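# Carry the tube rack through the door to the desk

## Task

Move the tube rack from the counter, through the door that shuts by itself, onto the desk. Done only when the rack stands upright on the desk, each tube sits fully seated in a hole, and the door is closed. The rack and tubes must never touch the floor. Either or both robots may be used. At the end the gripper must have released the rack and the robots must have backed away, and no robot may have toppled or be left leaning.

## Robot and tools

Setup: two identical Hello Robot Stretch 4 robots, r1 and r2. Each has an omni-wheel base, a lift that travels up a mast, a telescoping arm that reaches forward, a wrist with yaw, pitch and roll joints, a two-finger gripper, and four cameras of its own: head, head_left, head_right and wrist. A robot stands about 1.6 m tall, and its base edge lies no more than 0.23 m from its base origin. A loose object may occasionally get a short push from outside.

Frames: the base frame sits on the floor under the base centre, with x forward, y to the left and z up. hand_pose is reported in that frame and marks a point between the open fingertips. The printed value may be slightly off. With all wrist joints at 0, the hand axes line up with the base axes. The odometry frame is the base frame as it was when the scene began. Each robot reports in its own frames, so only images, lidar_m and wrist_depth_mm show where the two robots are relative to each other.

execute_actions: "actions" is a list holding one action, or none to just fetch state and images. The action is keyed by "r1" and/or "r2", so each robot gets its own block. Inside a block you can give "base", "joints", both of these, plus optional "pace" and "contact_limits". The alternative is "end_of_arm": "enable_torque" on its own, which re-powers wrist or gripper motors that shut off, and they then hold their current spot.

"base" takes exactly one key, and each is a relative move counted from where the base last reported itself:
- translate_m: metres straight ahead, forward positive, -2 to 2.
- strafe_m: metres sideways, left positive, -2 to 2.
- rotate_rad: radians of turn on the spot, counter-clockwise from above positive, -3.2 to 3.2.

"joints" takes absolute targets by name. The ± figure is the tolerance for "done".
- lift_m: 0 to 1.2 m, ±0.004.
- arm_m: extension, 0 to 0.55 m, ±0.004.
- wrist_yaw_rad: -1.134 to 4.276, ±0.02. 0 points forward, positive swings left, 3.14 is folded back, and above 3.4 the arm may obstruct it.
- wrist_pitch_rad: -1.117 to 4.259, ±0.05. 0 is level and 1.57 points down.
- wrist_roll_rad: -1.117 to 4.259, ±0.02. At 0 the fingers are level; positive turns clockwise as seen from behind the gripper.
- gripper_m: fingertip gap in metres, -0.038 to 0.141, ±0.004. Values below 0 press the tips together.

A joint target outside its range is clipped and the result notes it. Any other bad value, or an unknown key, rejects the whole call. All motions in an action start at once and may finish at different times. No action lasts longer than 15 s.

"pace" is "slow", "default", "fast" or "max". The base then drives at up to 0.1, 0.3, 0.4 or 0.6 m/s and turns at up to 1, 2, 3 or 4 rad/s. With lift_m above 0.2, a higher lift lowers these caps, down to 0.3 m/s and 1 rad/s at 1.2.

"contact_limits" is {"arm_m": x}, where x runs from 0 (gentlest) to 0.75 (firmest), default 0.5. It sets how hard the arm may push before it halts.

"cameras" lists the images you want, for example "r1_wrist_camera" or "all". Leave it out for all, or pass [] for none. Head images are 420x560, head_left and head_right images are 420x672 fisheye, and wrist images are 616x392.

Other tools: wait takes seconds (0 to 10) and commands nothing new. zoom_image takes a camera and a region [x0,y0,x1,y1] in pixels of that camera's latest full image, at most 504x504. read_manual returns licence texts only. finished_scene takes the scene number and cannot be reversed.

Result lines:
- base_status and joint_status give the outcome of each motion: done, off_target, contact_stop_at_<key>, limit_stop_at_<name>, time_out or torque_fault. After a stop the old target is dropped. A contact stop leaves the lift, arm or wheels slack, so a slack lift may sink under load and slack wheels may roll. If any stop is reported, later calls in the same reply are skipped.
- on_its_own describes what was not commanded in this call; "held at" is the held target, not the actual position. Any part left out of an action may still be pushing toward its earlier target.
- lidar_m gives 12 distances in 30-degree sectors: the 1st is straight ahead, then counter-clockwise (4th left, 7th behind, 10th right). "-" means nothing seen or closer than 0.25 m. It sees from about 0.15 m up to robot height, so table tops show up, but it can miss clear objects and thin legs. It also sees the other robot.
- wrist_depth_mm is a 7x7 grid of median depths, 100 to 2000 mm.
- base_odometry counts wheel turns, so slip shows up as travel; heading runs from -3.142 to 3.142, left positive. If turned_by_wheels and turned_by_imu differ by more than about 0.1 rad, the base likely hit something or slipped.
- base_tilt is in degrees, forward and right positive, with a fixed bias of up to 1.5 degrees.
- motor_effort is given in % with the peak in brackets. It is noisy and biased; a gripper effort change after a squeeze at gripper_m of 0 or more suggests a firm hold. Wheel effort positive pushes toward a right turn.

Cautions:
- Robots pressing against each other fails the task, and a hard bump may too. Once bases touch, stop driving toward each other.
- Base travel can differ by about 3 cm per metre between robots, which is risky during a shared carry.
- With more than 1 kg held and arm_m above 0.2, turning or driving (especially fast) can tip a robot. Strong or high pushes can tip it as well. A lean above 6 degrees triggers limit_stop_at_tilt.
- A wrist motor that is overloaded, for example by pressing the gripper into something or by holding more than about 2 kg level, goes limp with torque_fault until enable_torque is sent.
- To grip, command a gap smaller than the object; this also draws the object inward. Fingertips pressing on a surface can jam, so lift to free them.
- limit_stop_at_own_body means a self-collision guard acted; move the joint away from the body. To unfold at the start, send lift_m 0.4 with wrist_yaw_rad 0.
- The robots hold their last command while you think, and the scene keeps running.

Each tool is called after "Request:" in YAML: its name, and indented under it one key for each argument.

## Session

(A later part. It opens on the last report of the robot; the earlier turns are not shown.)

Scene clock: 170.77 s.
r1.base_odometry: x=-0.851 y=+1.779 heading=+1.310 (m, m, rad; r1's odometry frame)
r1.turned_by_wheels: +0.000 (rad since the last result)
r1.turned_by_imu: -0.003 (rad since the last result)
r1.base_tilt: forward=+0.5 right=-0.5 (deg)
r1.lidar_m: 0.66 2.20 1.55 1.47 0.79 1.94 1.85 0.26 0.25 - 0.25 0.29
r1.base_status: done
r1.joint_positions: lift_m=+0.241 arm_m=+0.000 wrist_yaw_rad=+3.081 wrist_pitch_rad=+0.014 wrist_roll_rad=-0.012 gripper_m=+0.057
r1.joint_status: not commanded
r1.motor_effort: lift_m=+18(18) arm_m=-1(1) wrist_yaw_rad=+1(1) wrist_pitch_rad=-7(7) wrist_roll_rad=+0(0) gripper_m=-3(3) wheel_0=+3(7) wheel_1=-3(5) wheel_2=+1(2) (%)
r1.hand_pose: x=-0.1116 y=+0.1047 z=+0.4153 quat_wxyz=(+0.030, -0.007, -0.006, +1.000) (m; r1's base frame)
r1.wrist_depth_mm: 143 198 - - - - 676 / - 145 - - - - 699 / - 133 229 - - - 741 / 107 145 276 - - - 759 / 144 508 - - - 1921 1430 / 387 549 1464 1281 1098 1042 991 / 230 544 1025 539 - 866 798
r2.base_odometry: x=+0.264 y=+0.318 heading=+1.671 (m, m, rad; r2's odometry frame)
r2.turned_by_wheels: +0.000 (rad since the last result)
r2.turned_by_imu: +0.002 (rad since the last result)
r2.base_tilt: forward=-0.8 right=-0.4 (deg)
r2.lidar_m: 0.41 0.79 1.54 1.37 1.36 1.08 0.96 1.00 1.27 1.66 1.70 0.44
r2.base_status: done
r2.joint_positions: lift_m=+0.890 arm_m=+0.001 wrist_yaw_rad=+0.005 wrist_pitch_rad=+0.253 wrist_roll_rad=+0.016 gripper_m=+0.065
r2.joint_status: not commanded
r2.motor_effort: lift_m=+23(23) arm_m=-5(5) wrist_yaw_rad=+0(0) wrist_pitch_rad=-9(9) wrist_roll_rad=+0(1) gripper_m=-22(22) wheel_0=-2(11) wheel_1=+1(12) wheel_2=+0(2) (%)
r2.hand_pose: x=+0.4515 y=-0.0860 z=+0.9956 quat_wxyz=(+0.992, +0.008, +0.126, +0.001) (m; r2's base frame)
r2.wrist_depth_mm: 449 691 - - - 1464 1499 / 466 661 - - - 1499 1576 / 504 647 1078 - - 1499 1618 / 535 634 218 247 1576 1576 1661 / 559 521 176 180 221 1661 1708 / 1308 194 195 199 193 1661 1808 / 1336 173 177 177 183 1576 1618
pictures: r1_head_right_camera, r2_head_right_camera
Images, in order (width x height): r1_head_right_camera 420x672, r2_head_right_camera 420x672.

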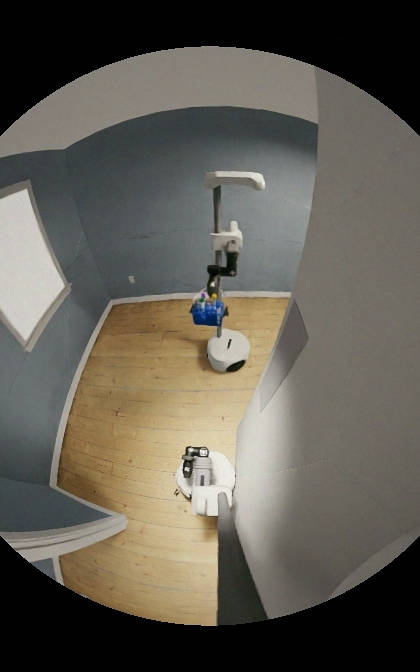

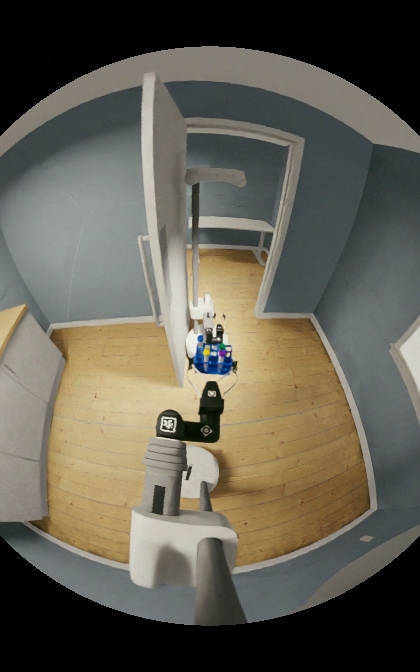

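Request:
execute_actions:
  actions:
    - {"r1": {"base": {"translate_m": 0.26}, "pace": "slow"}, "r2": {"base": {"strafe_m": -0.92}, "pace": "fast"}}
  cameras: ["r2_head_left_camera", "r2_head_camera", "r1_head_right_camera"]

Scene clock: 178.57 s.
r1.base_odometry: x=-0.784 y=+2.030 heading=+1.310 (m, m, rad; r1's odometry frame)
r1.turned_by_wheels: +0.000 (rad since the last result)
r1.turned_by_imu: -0.004 (rad since the last result)
r1.base_tilt: forward=+0.6 right=-0.4 (deg)
r1.lidar_m: 1.84 1.02 0.95 1.48 1.06 0.97 0.69 0.27 0.25 - 0.25 1.94
r1.base_status: done
r1.joint_positions: lift_m=+0.241 arm_m=+0.000 wrist_yaw_rad=+3.081 wrist_pitch_rad=+0.014 wrist_roll_rad=-0.012 gripper_m=+0.057
r1.joint_status: not commanded
r1.motor_effort: lift_m=+18(17) arm_m=-1(1) wrist_yaw_rad=+1(1) wrist_pitch_rad=-7(7) wrist_roll_rad=+0(0) gripper_m=-2(1) wheel_0=+1(6) wheel_1=+1(3) wheel_2=-3(6) (%)
r1.hand_pose: x=-0.1116 y=+0.1047 z=+0.4153 quat_wxyz=(+0.030, -0.007, -0.006, +1.000) (m; r1's base frame)
r1.wrist_depth_mm: 143 198 - - - 931 904 / - 145 - - - 976 917 / - 133 229 - - - 917 / 107 145 274 - - - 904 / 144 521 - - - 1661 904 / 394 569 798 1281 1118 960 904 / 229 549 931 544 - 854 820
r2.base_odometry: x=+1.179 y=+0.410 heading=+1.671 (m, m, rad; r2's odometry frame)
r2.turned_by_wheels: +0.000 (rad since the last result)
r2.turned_by_imu: +0.002 (rad since the last result)
r2.base_tilt: forward=-0.8 right=-0.2 (deg)
r2.lidar_m: 0.40 1.02 1.02 2.25 1.48 0.93 0.85 0.87 0.88 0.75 0.77 0.95
r2.base_status: done
r2.joint_positions: lift_m=+0.890 arm_m=+0.001 wrist_yaw_rad=+0.005 wrist_pitch_rad=+0.253 wrist_roll_rad=+0.016 gripper_m=+0.065
r2.joint_status: not commanded
r2.motor_effort: lift_m=+23(23) arm_m=-5(5) wrist_yaw_rad=+0(1) wrist_pitch_rad=-10(9) wrist_roll_rad=+1(1) gripper_m=-24(23) wheel_0=+0(12) wheel_1=+3(13) wheel_2=+0(2) (%)
r2.hand_pose: x=+0.4515 y=-0.0860 z=+0.9957 quat_wxyz=(+0.992, +0.008, +0.126, +0.001) (m; r2's base frame)
r2.wrist_depth_mm: - - 1336 1430 1499 1008 759 / - - 1430 1430 1499 1008 768 / - - 1430 1499 1537 1042 778 / - - 176 246 1499 1042 788 / - - 177 180 221 1042 798 / - 193 195 198 193 960 809 / 1618 173 177 177 185 946 798
pictures: r1_head_right_camera, r2_head_camera, r2_head_left_camera
Images, in order (width x height): r1_head_right_camera 420x672, r2_head_camera 420x560, r2_head_left_camera 420x672.

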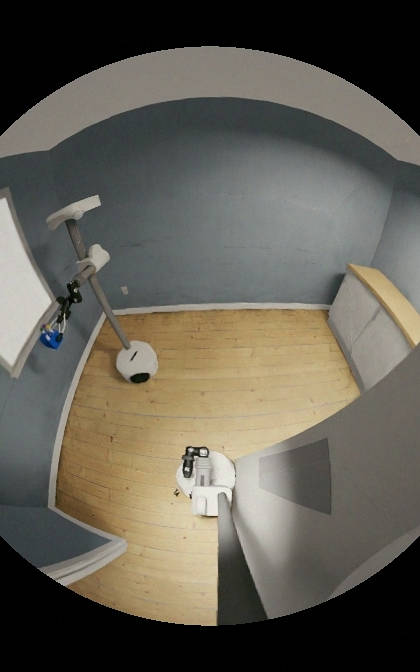

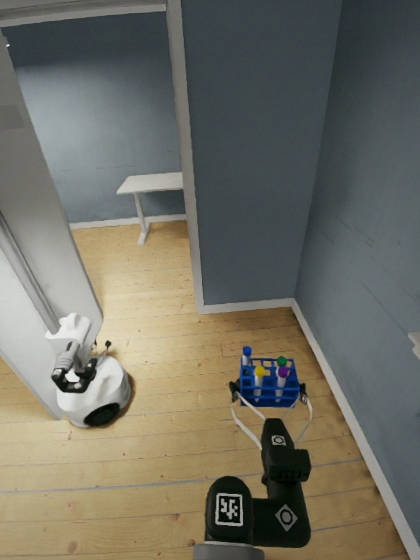

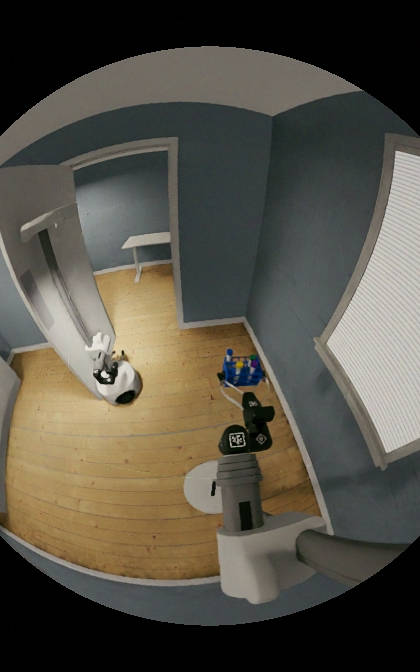

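Request:
execute_actions:
  actions:
    - {"r1": {"base": {"strafe_m": -0.07}, "pace": "slow"}, "r2": {"base": {"translate_m": 0.6}, "pace": "fast"}}
  cameras: ["r1_head_right_camera"]

Request:
execute_actions:
  actions:
    - {"r2": {"base": {"rotate_rad": 0.6}, "pace": "slow"}}
  cameras: ["r2_head_left_camera", "r2_head_camera"]

Scene clock: 201.27 s.
r1.base_odometry: x=-0.716 y=+2.012 heading=+1.310 (m, m, rad; r1's odometry frame)
r1.turned_by_wheels: +0.000 (rad since the last result)
r1.turned_by_imu: -0.007 (rad since the last result)
r1.base_tilt: forward=+0.6 right=-0.5 (deg)
r1.lidar_m: 1.86 1.89 0.74 0.83 1.03 1.01 0.54 0.25 0.25 - 0.25 1.93
r1.base_status: done
r1.joint_positions: lift_m=+0.241 arm_m=+0.000 wrist_yaw_rad=+3.081 wrist_pitch_rad=+0.014 wrist_roll_rad=-0.012 gripper_m=+0.057
r1.joint_status: not commanded
r1.motor_effort: lift_m=+18(18) arm_m=-1(1) wrist_yaw_rad=+2(1) wrist_pitch_rad=-7(7) wrist_roll_rad=+0(1) gripper_m=-1(2) wheel_0=+3(8) wheel_1=-3(8) wheel_2=+0(1) (%)
r1.hand_pose: x=-0.1116 y=+0.1047 z=+0.4153 quat_wxyz=(+0.030, -0.007, -0.006, +1.000) (m; r1's base frame)
r1.wrist_depth_mm: 143 198 - - - - 917 / - 145 - - - - 891 / - 133 229 - - - 904 / 107 146 276 - - - 917 / 144 466 - - - 1863 917 / 370 512 661 1308 1098 1060 931 / 229 496 759 544 - 866 820
r2.base_odometry: x=+1.119 y=+1.007 heading=+1.671 (m, m, rad; r2's odometry frame)
r2.turned_by_wheels: +0.000 (rad since the last result)
r2.turned_by_imu: +0.001 (rad since the last result)
r2.base_tilt: forward=-0.8 right=-0.3 (deg)
r2.lidar_m: 0.39 1.19 0.74 0.74 2.38 1.62 1.42 1.23 0.75 0.66 0.71 0.40
r2.base_status: done
r2.joint_positions: lift_m=+0.890 arm_m=+0.001 wrist_yaw_rad=+0.005 wrist_pitch_rad=+0.253 wrist_roll_rad=+0.016 gripper_m=+0.065
r2.joint_status: not commanded
r2.motor_effort: lift_m=+23(23) arm_m=-5(5) wrist_yaw_rad=+1(0) wrist_pitch_rad=-9(9) wrist_roll_rad=+0(1) gripper_m=-24(23) wheel_0=+1(7) wheel_1=+2(6) wheel_2=+0(10) (%)
r2.hand_pose: x=+0.4515 y=-0.0860 z=+0.9957 quat_wxyz=(+0.992, +0.008, +0.126, +0.001) (m; r2's base frame)
r2.wrist_depth_mm: - 798 842 878 931 891 668 / - 820 866 904 946 866 676 / - 866 878 917 991 891 699 / - 891 178 247 1008 904 699 / - 891 178 181 221 917 691 / - 193 195 199 193 842 707 / 1618 173 177 177 183 820 683
pictures: r1_head_right_camera
Images, in order (width x height): r1_head_right_camera 420x672.

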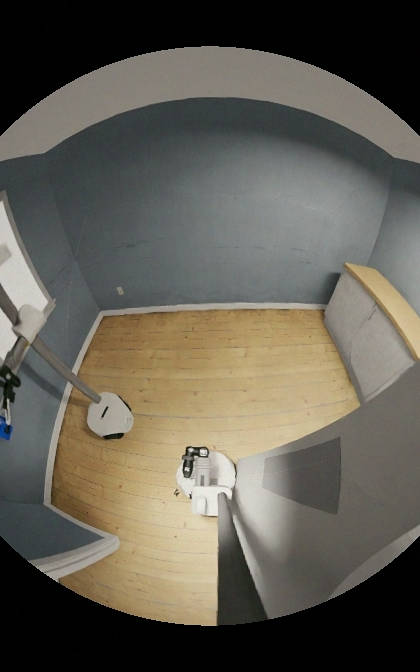

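Scene clock: 203.10 s.
r1.base_odometry: x=-0.716 y=+2.012 heading=+1.310 (m, m, rad; r1's odometry frame)
r1.turned_by_wheels: +0.000 (rad since the last result)
r1.turned_by_imu: -0.001 (rad since the last result)
r1.base_tilt: forward=+0.7 right=-0.4 (deg)
r1.lidar_m: 1.85 1.94 0.74 0.65 1.06 1.05 0.52 0.25 0.25 - 0.25 1.99
r1.base_status: not commanded
r1.joint_positions: lift_m=+0.241 arm_m=+0.000 wrist_yaw_rad=+3.081 wrist_pitch_rad=+0.014 wrist_roll_rad=-0.012 gripper_m=+0.057
r1.joint_status: not commanded
r1.motor_effort: lift_m=+18(17) arm_m=-1(1) wrist_yaw_rad=+1(1) wrist_pitch_rad=-7(7) wrist_roll_rad=+0(1) gripper_m=-2(2) wheel_0=+3(3) wheel_1=-3(3) wheel_2=+0(1) (%)
r1.hand_pose: x=-0.1116 y=+0.1047 z=+0.4153 quat_wxyz=(+0.030, -0.007, -0.006, +1.000) (m; r1's base frame)
r1.wrist_depth_mm: 144 198 - - - - 904 / - 145 - - - - 904 / - 133 229 - - - 917 / 107 145 274 - - - 904 / 144 469 - - - 1863 931 / 370 508 661 1308 1078 1042 917 / 229 496 759 539 - 866 809
r2.base_odometry: x=+1.119 y=+1.007 heading=+2.271 (m, m, rad; r2's odometry frame)
r2.turned_by_wheels: +0.599 (rad since the last result)
r2.turned_by_imu: +0.596 (rad since the last result)
r2.base_tilt: forward=-0.9 right=-0.3 (deg)
r2.lidar_m: 0.42 0.73 0.77 2.26 1.54 1.43 1.12 0.72 0.64 0.72 0.95 1.13
r2.base_status: done
r2.joint_positions: lift_m=+0.890 arm_m=+0.001 wrist_yaw_rad=+0.005 wrist_pitch_rad=+0.253 wrist_roll_rad=+0.016 gripper_m=+0.065
r2.joint_status: not commanded
r2.motor_effort: lift_m=+23(23) arm_m=-5(5) wrist_yaw_rad=-1(1) wrist_pitch_rad=-9(9) wrist_roll_rad=+0(1) gripper_m=-23(22) wheel_0=-3(6) wheel_1=-2(8) wheel_2=-4(6) (%)
r2.hand_pose: x=+0.4515 y=-0.0860 z=+0.9957 quat_wxyz=(+0.992, +0.008, +0.126, +0.001) (m; r2's base frame)
r2.wrist_depth_mm: 946 1182 - - - 759 723 / 946 1205 - - - 788 741 / 960 1205 - - - 820 759 / 976 1229 218 247 - 842 778 / 1008 1118 179 179 222 854 798 / 991 193 195 198 193 866 820 / 946 173 177 177 185 866 842
pictures: r2_head_camera, r2_head_left_camera
Images, in order (width x height): r2_head_camera 420x560, r2_head_left_camera 420x672.

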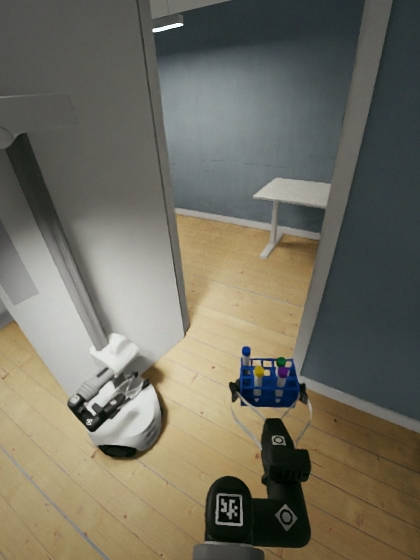

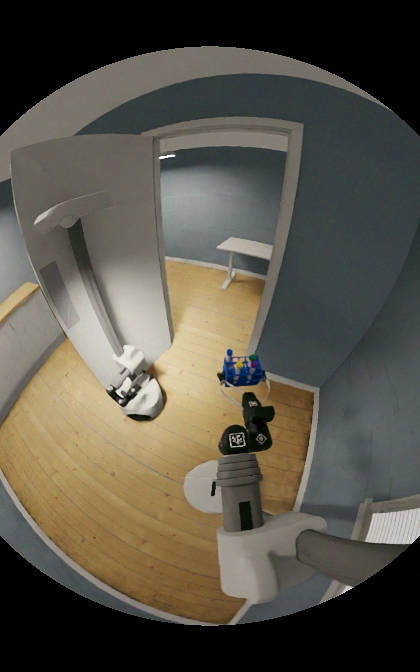

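Request:
execute_actions:
  actions: []

Scene clock: 217.87 s.
r1.base_odometry: x=-0.716 y=+2.012 heading=+1.310 (m, m, rad; r1's odometry frame)
r1.turned_by_wheels: +0.000 (rad since the last result)
r1.turned_by_imu: -0.004 (rad since the last result)
r1.base_tilt: forward=+0.6 right=-0.4 (deg)
r1.lidar_m: 1.84 1.91 0.74 0.64 1.03 1.02 0.51 0.25 0.25 - 0.25 1.93
r1.base_status: not commanded
r1.joint_positions: lift_m=+0.241 arm_m=+0.000 wrist_yaw_rad=+3.081 wrist_pitch_rad=+0.014 wrist_roll_rad=-0.012 gripper_m=+0.057
r1.joint_status: not commanded
r1.motor_effort: lift_m=+18(17) arm_m=-1(1) wrist_yaw_rad=+1(1) wrist_pitch_rad=-7(7) wrist_roll_rad=+0(1) gripper_m=-3(2) wheel_0=+3(3) wheel_1=-3(3) wheel_2=+0(1) (%)
r1.hand_pose: x=-0.1116 y=+0.1047 z=+0.4153 quat_wxyz=(+0.030, -0.007, -0.006, +1.000) (m; r1's base frame)
r1.wrist_depth_mm: 143 198 - - - - 904 / - 145 - - - - 917 / - 133 229 - - - 917 / 107 145 274 - - - 931 / 144 469 - - - 1863 917 / 368 504 668 1308 1098 1060 917 / 229 496 759 544 - 866 809
r2.base_odometry: x=+1.119 y=+1.007 heading=+2.271 (m, m, rad; r2's odometry frame)
r2.turned_by_wheels: +0.000 (rad since the last result)
r2.turned_by_imu: +0.001 (rad since the last result)
r2.base_tilt: forward=-0.9 right=-0.3 (deg)
r2.lidar_m: 0.40 0.73 0.79 2.26 1.56 1.43 1.12 0.75 0.66 0.72 0.93 0.44
r2.base_status: done
r2.joint_positions: lift_m=+0.890 arm_m=+0.001 wrist_yaw_rad=+0.005 wrist_pitch_rad=+0.253 wrist_roll_rad=+0.016 gripper_m=+0.065
r2.joint_status: not commanded
r2.motor_effort: lift_m=+23(23) arm_m=-5(5) wrist_yaw_rad=+1(1) wrist_pitch_rad=-9(9) wrist_roll_rad=+1(1) gripper_m=-22(22) wheel_0=-3(6) wheel_1=-2(8) wheel_2=-4(6) (%)
r2.hand_pose: x=+0.4515 y=-0.0860 z=+0.9957 quat_wxyz=(+0.992, +0.008, +0.126, +0.001) (m; r2's base frame)
r2.wrist_depth_mm: 931 1182 - - - 778 723 / 931 1205 - - - 778 741 / 960 1205 - - - 820 759 / 976 1255 176 247 946 820 788 / 991 1138 177 179 221 854 798 / 976 193 195 199 193 854 820 / 946 172 177 177 184 866 831
pictures: r1_head_camera, r1_head_left_camera, r1_head_right_camera, r1_wrist_camera, r2_head_camera, r2_head_left_camera, r2_head_right_camera, r2_wrist_camera
Images, in order (width x height): r1_head_camera 420x560, r1_head_left_camera 420x672, r1_head_right_camera 420x672, r1_wrist_camera 616x392, r2_head_camera 420x560, r2_head_left_camera 420x672, r2_head_right_camera 420x672, r2_wrist_camera 616x392.

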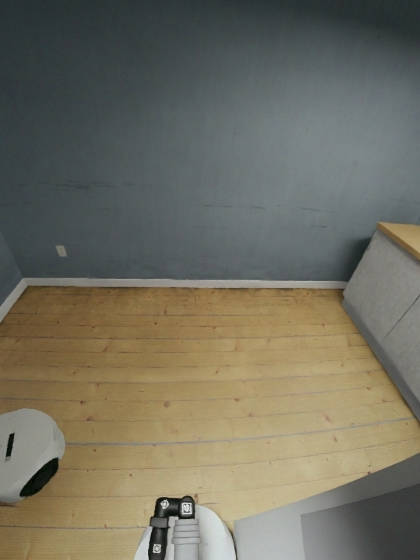

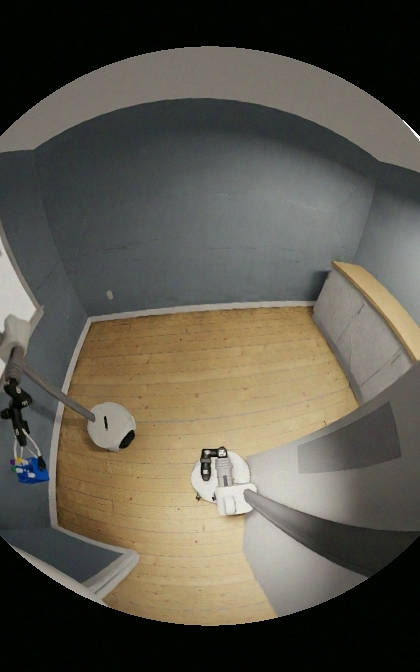

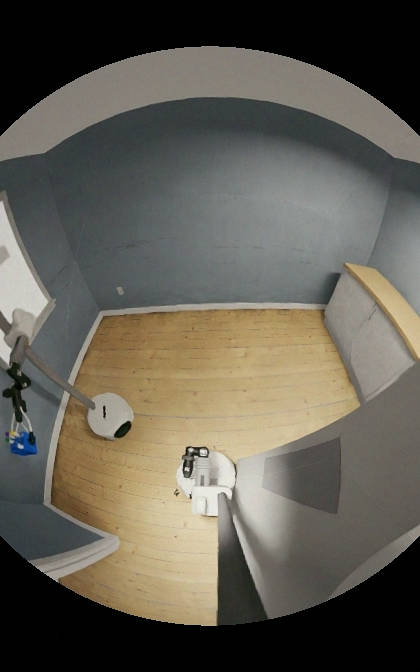

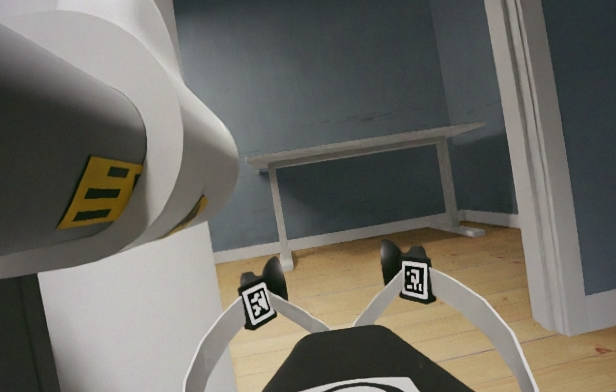

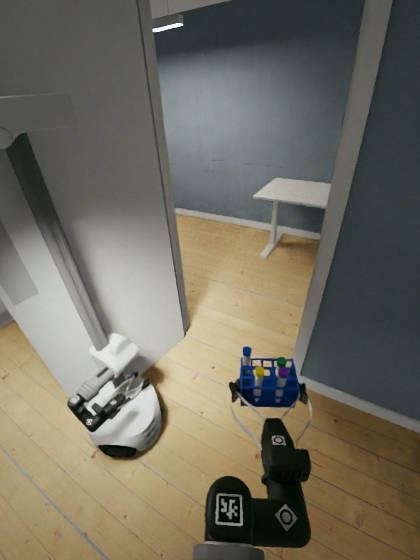

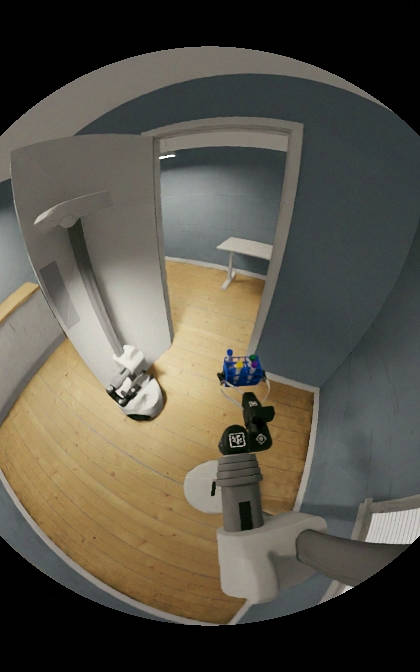

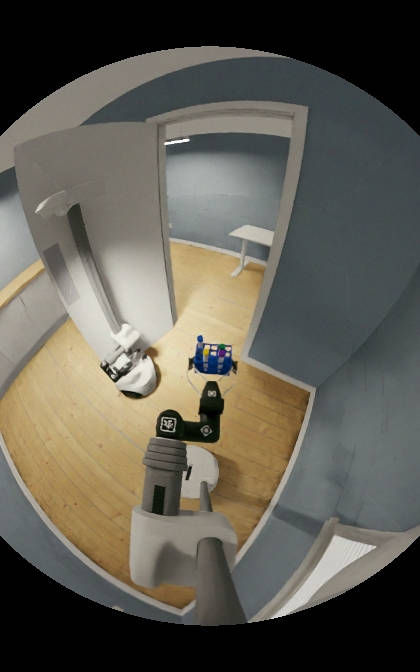

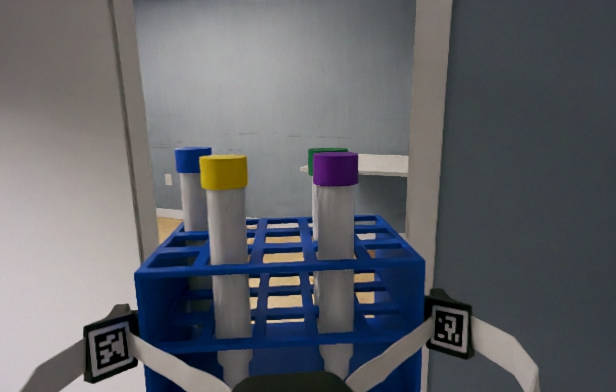

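Request:
execute_actions:
  actions:
    - {"r2": {"base": {"translate_m": 0.5}}}
  cameras: ["r2_head_camera", "r2_head_left_camera", "r1_head_left_camera", "r2_wrist_camera"]

Scene clock: 248.67 s.
r1.base_odometry: x=-0.716 y=+2.012 heading=+1.310 (m, m, rad; r1's odometry frame)
r1.turned_by_wheels: +0.000 (rad since the last result)
r1.turned_by_imu: -0.003 (rad since the last result)
r1.base_tilt: forward=+0.6 right=-0.5 (deg)
r1.lidar_m: 1.85 1.92 1.63 0.43 0.51 0.64 0.51 0.25 0.25 - 0.25 1.98
r1.base_status: not commanded
r1.joint_positions: lift_m=+0.241 arm_m=+0.000 wrist_yaw_rad=+3.081 wrist_pitch_rad=+0.014 wrist_roll_rad=-0.012 gripper_m=+0.057
r1.joint_status: not commanded
r1.motor_effort: lift_m=+17(18) arm_m=-1(1) wrist_yaw_rad=+1(1) wrist_pitch_rad=-7(7) wrist_roll_rad=+0(0) gripper_m=-2(3) wheel_0=+3(3) wheel_1=-3(3) wheel_2=+0(0) (%)
r1.hand_pose: x=-0.1116 y=+0.1047 z=+0.4153 quat_wxyz=(+0.030, -0.007, -0.006, +1.000) (m; r1's base frame)
r1.wrist_depth_mm: 143 198 - - - - 931 / - 145 - - - - 917 / - 133 229 - - - 931 / 107 145 276 - - - 904 / 144 466 - - - 1921 904 / 368 508 661 1336 1098 1060 917 / 229 496 750 539 - 878 809
r2.base_odometry: x=+0.797 y=+1.390 heading=+2.271 (m, m, rad; r2's odometry frame)
r2.turned_by_wheels: +0.000 (rad since the last result)
r2.turned_by_imu: +0.000 (rad since the last result)
r2.base_tilt: forward=-0.8 right=-0.4 (deg)
r2.lidar_m: 0.39 0.85 0.43 0.46 2.02 1.89 1.42 0.98 0.91 0.92 0.74 0.71
r2.base_status: done
r2.joint_positions: lift_m=+0.890 arm_m=+0.001 wrist_yaw_rad=+0.005 wrist_pitch_rad=+0.253 wrist_roll_rad=+0.016 gripper_m=+0.065
r2.joint_status: not commanded
r2.motor_effort: lift_m=+23(23) arm_m=-5(5) wrist_yaw_rad=+1(1) wrist_pitch_rad=-9(9) wrist_roll_rad=+1(0) gripper_m=-26(23) wheel_0=+2(6) wheel_1=+2(7) wheel_2=+2(11) (%)
r2.hand_pose: x=+0.4515 y=-0.0860 z=+0.9957 quat_wxyz=(+0.992, +0.008, +0.126, +0.001) (m; r2's base frame)
r2.wrist_depth_mm: 741 - - - - - - / 750 - - - - - - / 750 - - - - - 424 / 741 - 178 247 - - 424 / 759 - 178 180 221 - 424 / 778 193 195 198 193 - 421 / 691 172 177 176 185 1537 410
pictures: r1_head_left_camera, r2_head_camera, r2_head_left_camera, r2_wrist_camera
Images, in order (width x height): r1_head_left_camera 420x672, r2_head_camera 420x560, r2_head_left_camera 420x672, r2_wrist_camera 616x392.

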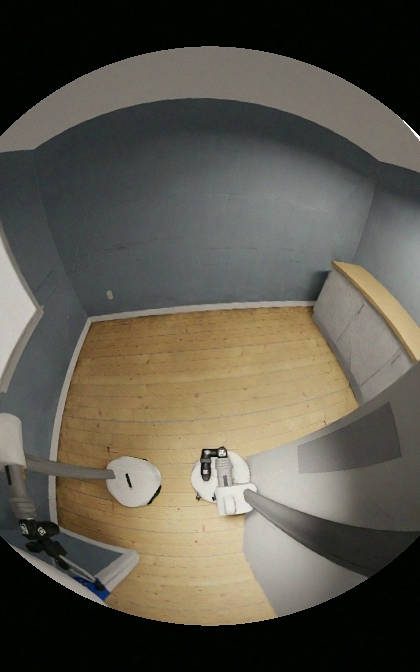

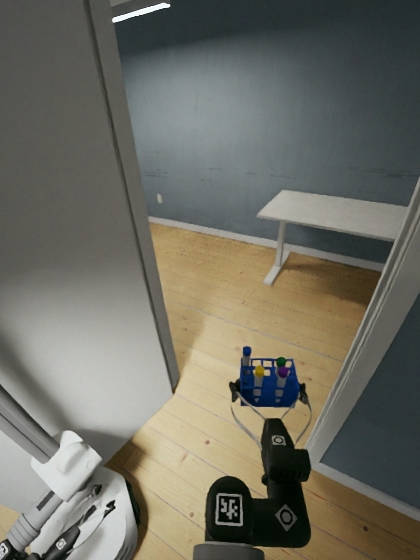

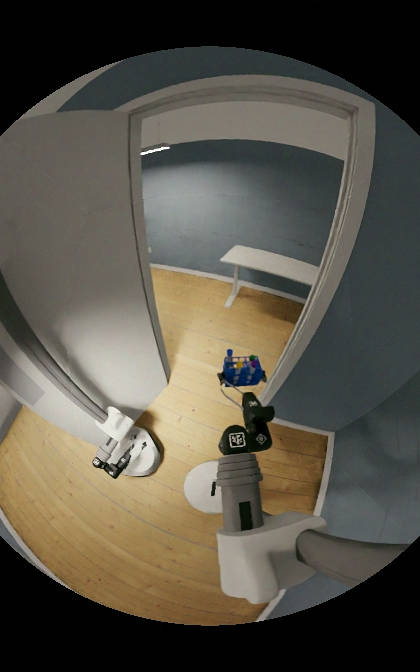

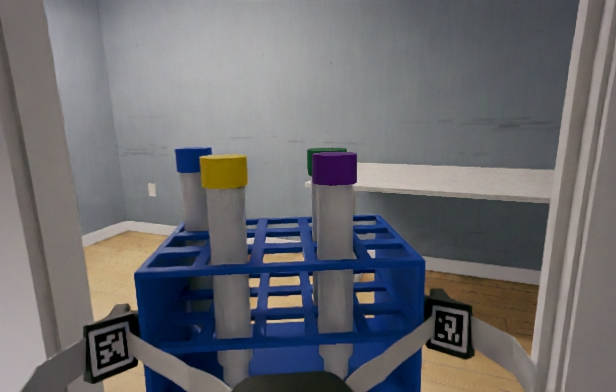

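Request:
execute_actions:
  actions:
    - {"r2": {"base": {"translate_m": 0.75}}}
  cameras: ["r2_head_camera", "r2_head_left_camera", "r2_head_right_camera", "r2_wrist_camera"]

Scene clock: 276.13 s.
r1.base_odometry: x=-0.716 y=+2.012 heading=+1.310 (m, m, rad; r1's odometry frame)
r1.turned_by_wheels: +0.000 (rad since the last result)
r1.turned_by_imu: -0.004 (rad since the last result)
r1.base_tilt: forward=+0.6 right=-0.4 (deg)
r1.lidar_m: 1.86 1.93 1.63 1.56 1.04 0.54 0.54 0.25 0.25 - 0.25 1.94
r1.base_status: not commanded
r1.joint_positions: lift_m=+0.241 arm_m=+0.000 wrist_yaw_rad=+3.081 wrist_pitch_rad=+0.014 wrist_roll_rad=-0.012 gripper_m=+0.057
r1.joint_status: not commanded
r1.motor_effort: lift_m=+17(18) arm_m=-1(1) wrist_yaw_rad=+1(2) wrist_pitch_rad=-7(7) wrist_roll_rad=+1(0) gripper_m=-2(2) wheel_0=+3(3) wheel_1=-3(3) wheel_2=+0(1) (%)
r1.hand_pose: x=-0.1116 y=+0.1047 z=+0.4153 quat_wxyz=(+0.030, -0.007, -0.006, +1.000) (m; r1's base frame)
r1.wrist_depth_mm: 144 198 - - - - 904 / - 145 - - - - 891 / - 133 229 - - 1025 917 / 107 145 276 - - - 904 / 144 466 - - - 1537 904 / 370 508 668 798 654 654 917 / 229 492 750 544 - 654 809
r2.base_odometry: x=+0.314 y=+1.963 heading=+2.271 (m, m, rad; r2's odometry frame)
r2.turned_by_wheels: +0.000 (rad since the last result)
r2.turned_by_imu: -0.001 (rad since the last result)
r2.base_tilt: forward=-0.9 right=-0.4 (deg)
r2.lidar_m: 0.40 2.68 0.40 0.43 0.55 0.60 1.89 1.34 0.40 0.39 1.49 1.37
r2.base_status: done
r2.joint_positions: lift_m=+0.890 arm_m=+0.001 wrist_yaw_rad=+0.005 wrist_pitch_rad=+0.253 wrist_roll_rad=+0.016 gripper_m=+0.065
r2.joint_status: not commanded
r2.motor_effort: lift_m=+22(22) arm_m=-5(5) wrist_yaw_rad=-1(1) wrist_pitch_rad=-9(9) wrist_roll_rad=+1(0) gripper_m=-21(22) wheel_0=+1(6) wheel_1=+2(6) wheel_2=+0(7) (%)
r2.hand_pose: x=+0.4515 y=-0.0860 z=+0.9957 quat_wxyz=(+0.992, +0.008, +0.126, +0.001) (m; r2's base frame)
r2.wrist_depth_mm: - - - 1863 1808 1618 1499 / - - - 1863 1756 1661 1537 / - - - - 1808 1756 1618 / - - 176 247 1618 1618 1576 / - - 177 179 220 1182 1098 / - 193 195 199 193 1808 1708 / 1576 173 177 177 185 1537 1618
pictures: r2_head_camera, r2_head_left_camera, r2_head_right_camera, r2_wrist_camera
Images, in order (width x height): r2_head_camera 420x560, r2_head_left_camera 420x672, r2_head_right_camera 420x672, r2_wrist_camera 616x392.

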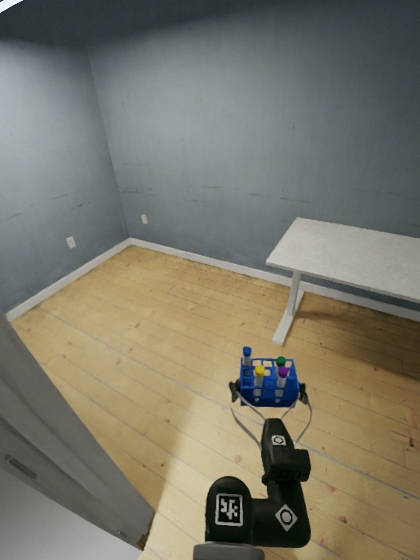

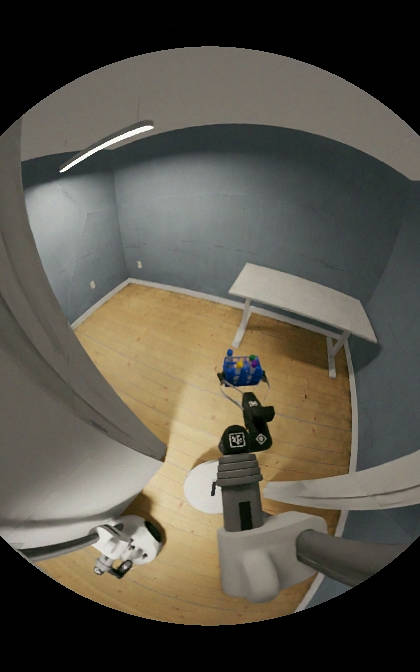

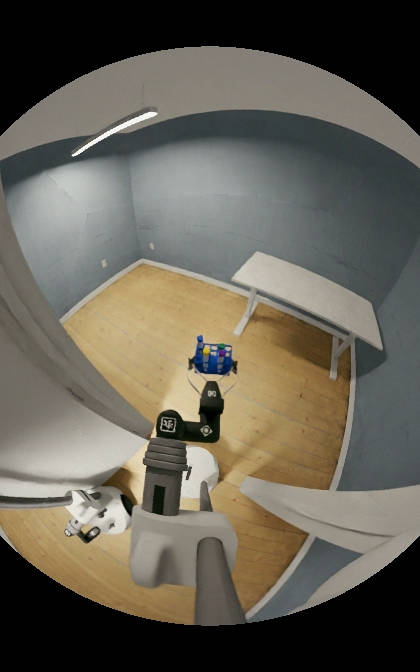

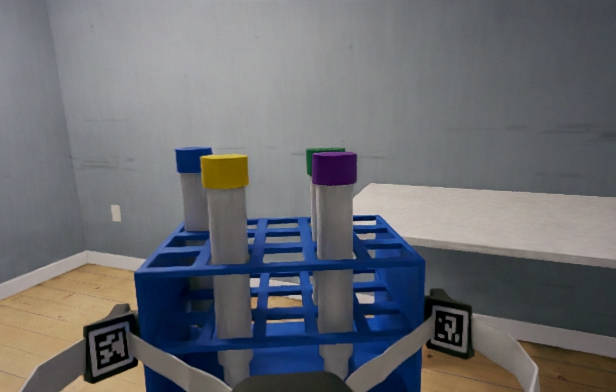

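Request:
execute_actions:
  actions:
    - {"r2": {"base": {"rotate_rad": -0.52}}, "r1": {"base": {"strafe_m": 0.3}, "pace": "slow"}}
  cameras: ["r2_head_camera", "r1_head_right_camera", "r2_wrist_camera"]

Scene clock: 297.03 s.
r1.base_odometry: x=-1.006 y=+2.090 heading=+1.310 (m, m, rad; r1's odometry frame)
r1.turned_by_wheels: +0.000 (rad since the last result)
r1.turned_by_imu: -0.006 (rad since the last result)
r1.base_tilt: forward=+0.6 right=-0.5 (deg)
r1.lidar_m: 1.84 1.84 1.31 1.26 1.07 0.55 0.49 0.40 0.25 0.25 1.92 1.95
r1.base_status: done
r1.joint_positions: lift_m=+0.241 arm_m=+0.000 wrist_yaw_rad=+3.081 wrist_pitch_rad=+0.014 wrist_roll_rad=-0.012 gripper_m=+0.057
r1.joint_status: not commanded
r1.motor_effort: lift_m=+18(18) arm_m=-1(1) wrist_yaw_rad=+1(1) wrist_pitch_rad=-7(7) wrist_roll_rad=+0(1) gripper_m=-3(2) wheel_0=-1(4) wheel_1=+1(10) wheel_2=+0(2) (%)
r1.hand_pose: x=-0.1116 y=+0.1047 z=+0.4153 quat_wxyz=(+0.030, -0.007, -0.006, +1.000) (m; r1's base frame)
r1.wrist_depth_mm: 144 198 - - 917 891 917 / - 145 - - 991 904 931 / - 134 229 - - 891 931 / 107 146 276 - - 917 931 / 144 - - - 946 904 946 / 615 1863 842 699 960 878 917 / 229 1118 654 366 - 878 820
r2.base_odometry: x=+0.314 y=+1.963 heading=+1.751 (m, m, rad; r2's odometry frame)
r2.turned_by_wheels: -0.520 (rad since the last result)
r2.turned_by_imu: -0.516 (rad since the last result)
r2.base_tilt: forward=-0.9 right=-0.3 (deg)
r2.lidar_m: 0.41 1.40 0.50 0.38 0.37 0.44 0.50 1.90 1.32 0.39 0.38 0.43
r2.base_status: done
r2.joint_positions: lift_m=+0.890 arm_m=+0.001 wrist_yaw_rad=+0.005 wrist_pitch_rad=+0.253 wrist_roll_rad=+0.016 gripper_m=+0.065
r2.joint_status: not commanded
r2.motor_effort: lift_m=+22(23) arm_m=-5(5) wrist_yaw_rad=+1(1) wrist_pitch_rad=-9(9) wrist_roll_rad=+0(1) gripper_m=-23(24) wheel_0=+0(7) wheel_1=+2(6) wheel_2=+0(7) (%)
r2.hand_pose: x=+0.4515 y=-0.0860 z=+0.9957 quat_wxyz=(+0.992, +0.008, +0.126, +0.001) (m; r2's base frame)
r2.wrist_depth_mm: 1661 1661 1708 1808 1863 1863 1397 / 1661 1756 1808 1808 1921 1921 1366 / 1756 1756 1863 1863 - 1808 1366 / 1756 1808 219 246 1618 1661 1430 / 1808 1255 177 179 222 1863 1397 / 1863 193 195 199 193 1708 1430 / 1576 173 177 177 184 1499 1430
pictures: r1_head_right_camera, r2_head_camera, r2_wrist_camera
Images, in order (width x height): r1_head_right_camera 420x672, r2_head_camera 420x560, r2_wrist_camera 616x392.

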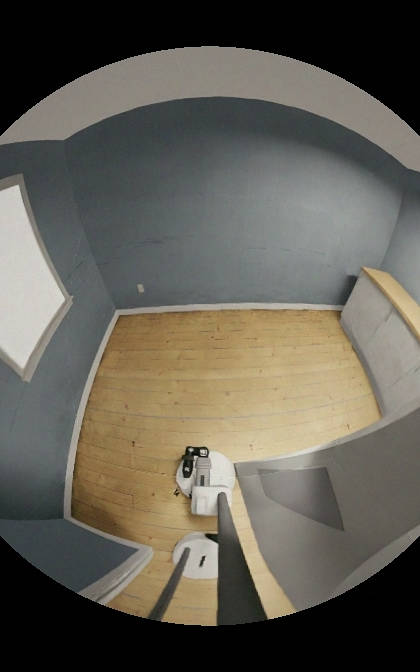

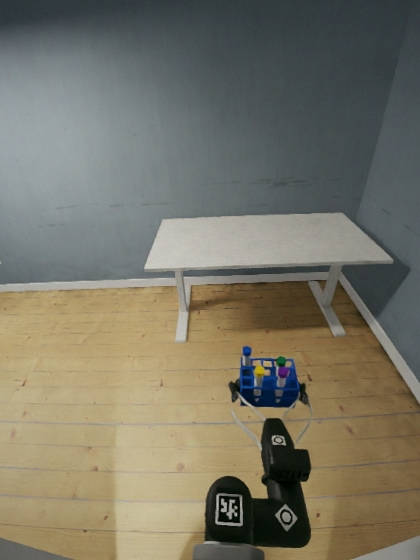

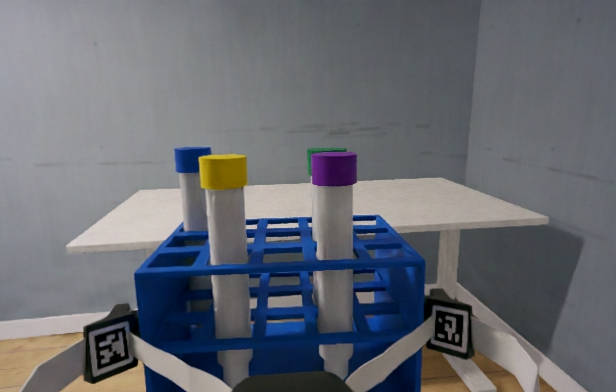

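Request:
execute_actions:
  actions:
    - {"r2": {"base": {"translate_m": 0.95}, "joints": {"lift_m": 0.79, "arm_m": 0.12}}, "r1": {"base": {"translate_m": -0.4}, "pace": "slow"}}
  cameras: ["r2_head_camera", "r1_head_right_camera", "r1_head_left_camera", "r2_wrist_camera"]

Scene clock: 326.67 s.
r1.base_odometry: x=-1.109 y=+1.703 heading=+1.310 (m, m, rad; r1's odometry frame)
r1.turned_by_wheels: +0.000 (rad since the last result)
r1.turned_by_imu: -0.003 (rad since the last result)
r1.base_tilt: forward=+0.6 right=-0.5 (deg)
r1.lidar_m: 0.30 1.80 1.33 1.24 0.52 0.58 1.02 0.64 0.25 0.25 - 0.25
r1.base_status: done
r1.joint_positions: lift_m=+0.241 arm_m=+0.000 wrist_yaw_rad=+3.081 wrist_pitch_rad=+0.014 wrist_roll_rad=-0.012 gripper_m=+0.057
r1.joint_status: not commanded
r1.motor_effort: lift_m=+18(17) arm_m=-1(1) wrist_yaw_rad=+1(1) wrist_pitch_rad=-7(7) wrist_roll_rad=+0(1) gripper_m=-2(2) wheel_0=+1(5) wheel_1=-2(3) wheel_2=+3(4) (%)
r1.hand_pose: x=-0.1116 y=+0.1047 z=+0.4153 quat_wxyz=(+0.030, -0.007, -0.006, +1.000) (m; r1's base frame)
r1.wrist_depth_mm: 144 198 - - - 539 480 / - 145 - - - 554 480 / - 133 230 - - 597 480 / 107 146 276 - - - 480 / 144 - - 1464 - 1708 484 / 1756 1983 1464 1160 1098 554 492 / 229 1205 1025 544 - 842 500
r2.base_odometry: x=+0.143 y=+2.898 heading=+1.752 (m, m, rad; r2's odometry frame)
r2.turned_by_wheels: +0.000 (rad since the last result)
r2.turned_by_imu: -0.001 (rad since the last result)
r2.base_tilt: forward=-0.9 right=-0.3 (deg)
r2.lidar_m: 0.42 0.44 0.57 2.56 1.20 0.95 1.04 0.85 1.06 1.16 0.69 0.47
r2.base_status: done
r2.joint_positions: lift_m=+0.790 arm_m=+0.119 wrist_yaw_rad=+0.005 wrist_pitch_rad=+0.253 wrist_roll_rad=+0.016 gripper_m=+0.065
r2.joint_status: all done
r2.motor_effort: lift_m=+18(25) arm_m=+5(7) wrist_yaw_rad=+0(1) wrist_pitch_rad=-10(9) wrist_roll_rad=+0(0) gripper_m=-23(22) wheel_0=+3(8) wheel_1=+1(6) wheel_2=-1(11) (%)
r2.hand_pose: x=+0.5697 y=-0.0860 z=+0.8961 quat_wxyz=(+0.992, +0.008, +0.126, +0.001) (m; r2's base frame)
r2.wrist_depth_mm: 750 768 798 809 854 866 931 / 759 809 820 831 866 904 946 / 788 809 842 854 891 931 960 / 820 820 176 247 917 960 1008 / 788 778 177 178 221 768 750 / 569 193 195 199 193 521 544 / 413 173 177 177 184 399 433
pictures: r1_head_left_camera, r1_head_right_camera, r2_head_camera, r2_wrist_camera
Images, in order (width x height): r1_head_left_camera 420x672, r1_head_right_camera 420x672, r2_head_camera 420x560, r2_wrist_camera 616x392.

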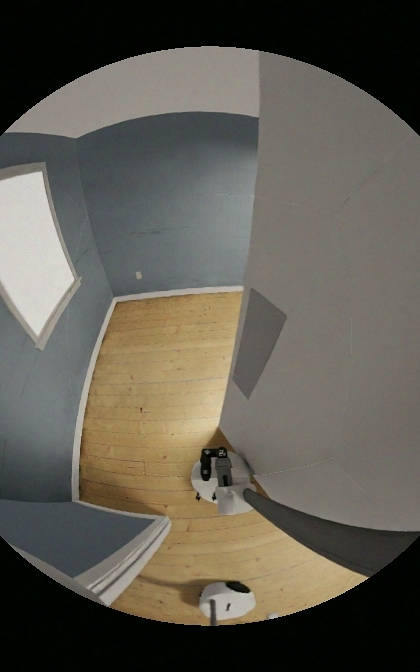

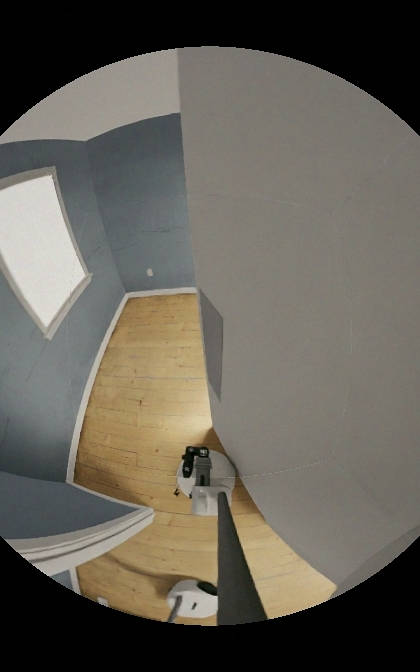

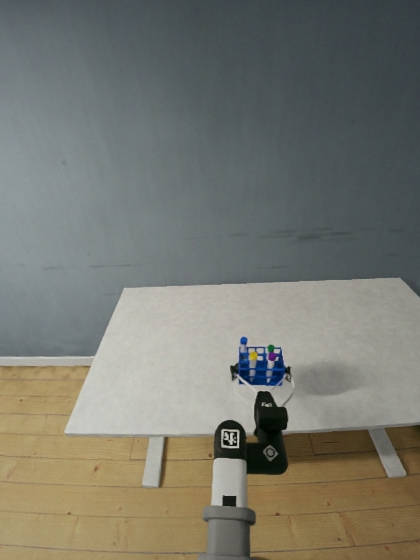

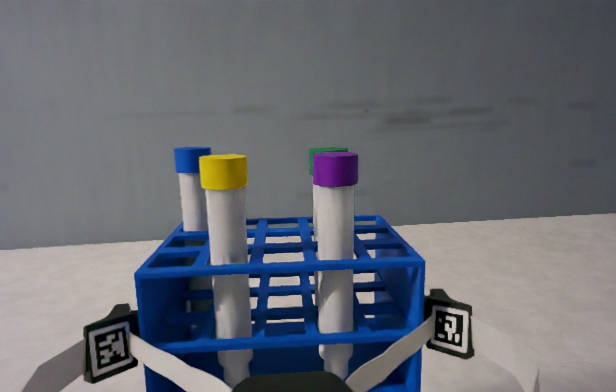

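Request:
execute_actions:
  actions:
    - {"r2": {"joints": {"lift_m": 0.675, "arm_m": 0.17}, "pace": "slow"}, "r1": {"base": {"strafe_m": 0.35}, "pace": "slow"}}
  cameras: ["r2_head_camera", "r1_head_right_camera", "r1_head_left_camera", "r2_wrist_camera"]

Scene clock: 340.13 s.
r1.base_odometry: x=-1.447 y=+1.793 heading=+1.310 (m, m, rad; r1's odometry frame)
r1.turned_by_wheels: +0.000 (rad since the last result)
r1.turned_by_imu: -0.005 (rad since the last result)
r1.base_tilt: forward=+0.7 right=-0.5 (deg)
r1.lidar_m: 2.27 1.31 0.95 0.88 0.50 0.33 0.33 1.05 0.50 0.25 0.25 2.37
r1.base_status: done
r1.joint_positions: lift_m=+0.241 arm_m=+0.000 wrist_yaw_rad=+3.081 wrist_pitch_rad=+0.014 wrist_roll_rad=-0.012 gripper_m=+0.057
r1.joint_status: not commanded
r1.motor_effort: lift_m=+18(18) arm_m=-1(1) wrist_yaw_rad=+1(2) wrist_pitch_rad=-7(7) wrist_roll_rad=+1(0) gripper_m=-2(2) wheel_0=+0(7) wheel_1=+2(4) wheel_2=+1(1) (%)
r1.hand_pose: x=-0.1116 y=+0.1047 z=+0.4153 quat_wxyz=(+0.030, -0.007, -0.006, +1.000) (m; r1's base frame)
r1.wrist_depth_mm: 143 198 - 477 484 496 500 / - 145 - 466 484 496 500 / - 133 229 469 488 496 504 / 107 146 274 466 488 496 504 / 144 - - 466 480 500 504 / 1756 1756 1182 469 484 496 504 / 229 1182 1008 314 - 504 504
r2.base_odometry: x=+0.143 y=+2.898 heading=+1.752 (m, m, rad; r2's odometry frame)
r2.turned_by_wheels: +0.000 (rad since the last result)
r2.turned_by_imu: +0.001 (rad since the last result)
r2.base_tilt: forward=-0.8 right=-0.4 (deg)
r2.lidar_m: 0.43 0.42 0.57 2.57 1.25 0.93 1.06 0.84 1.06 1.16 0.65 0.46
r2.base_status: not commanded
r2.joint_positions: lift_m=+0.675 arm_m=+0.169 wrist_yaw_rad=+0.005 wrist_pitch_rad=+0.253 wrist_roll_rad=+0.016 gripper_m=+0.065
r2.joint_status: all done
r2.motor_effort: lift_m=+17(16) arm_m=+5(6) wrist_yaw_rad=-1(0) wrist_pitch_rad=-9(9) wrist_roll_rad=+1(2) gripper_m=-21(22) wheel_0=+3(3) wheel_1=+1(1) wheel_2=+0(0) (%)
r2.hand_pose: x=+0.6197 y=-0.0860 z=+0.7811 quat_wxyz=(+0.992, +0.008, +0.126, +0.001) (m; r2's base frame)
r2.wrist_depth_mm: 699 723 750 768 788 809 854 / 715 750 768 798 809 854 878 / 741 778 788 809 842 891 904 / 750 750 176 247 723 715 707 / 466 459 177 179 221 449 445 / 338 194 195 199 193 310 327 / 245 173 177 176 184 237 256
pictures: r1_head_left_camera, r1_head_right_camera, r2_head_camera, r2_wrist_camera
Images, in order (width x height): r1_head_left_camera 420x672, r1_head_right_camera 420x672, r2_head_camera 420x560, r2_wrist_camera 616x392.

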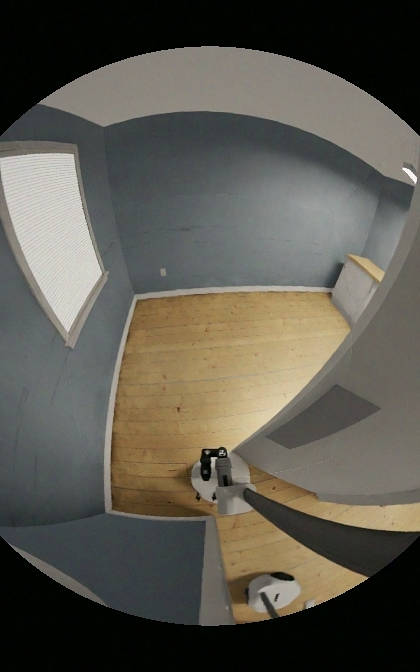

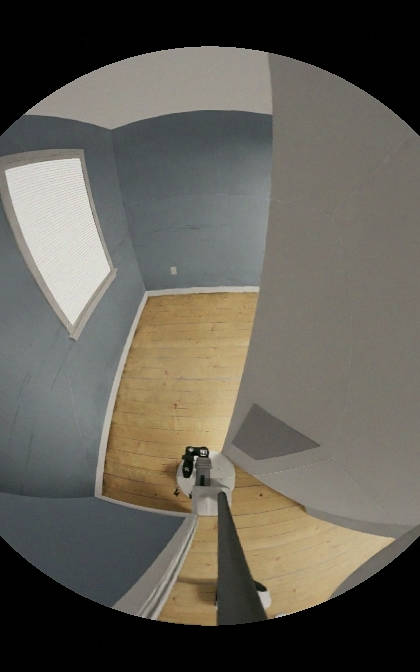

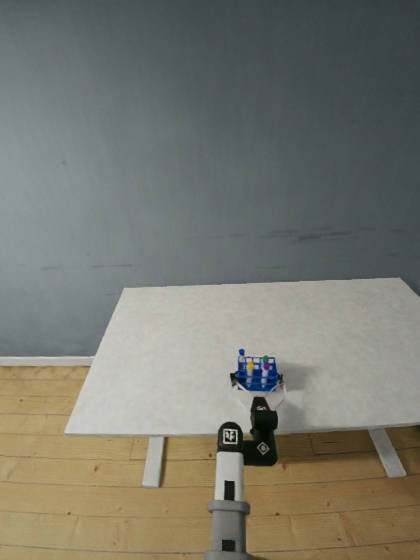

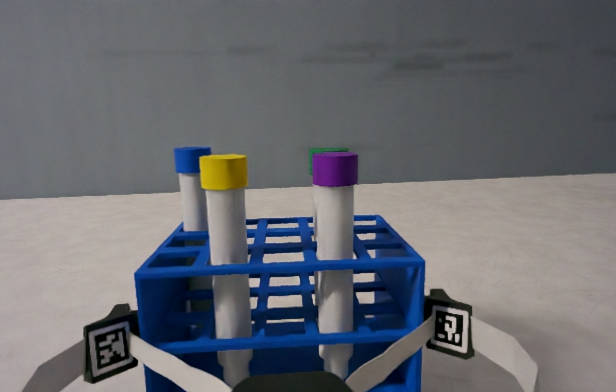

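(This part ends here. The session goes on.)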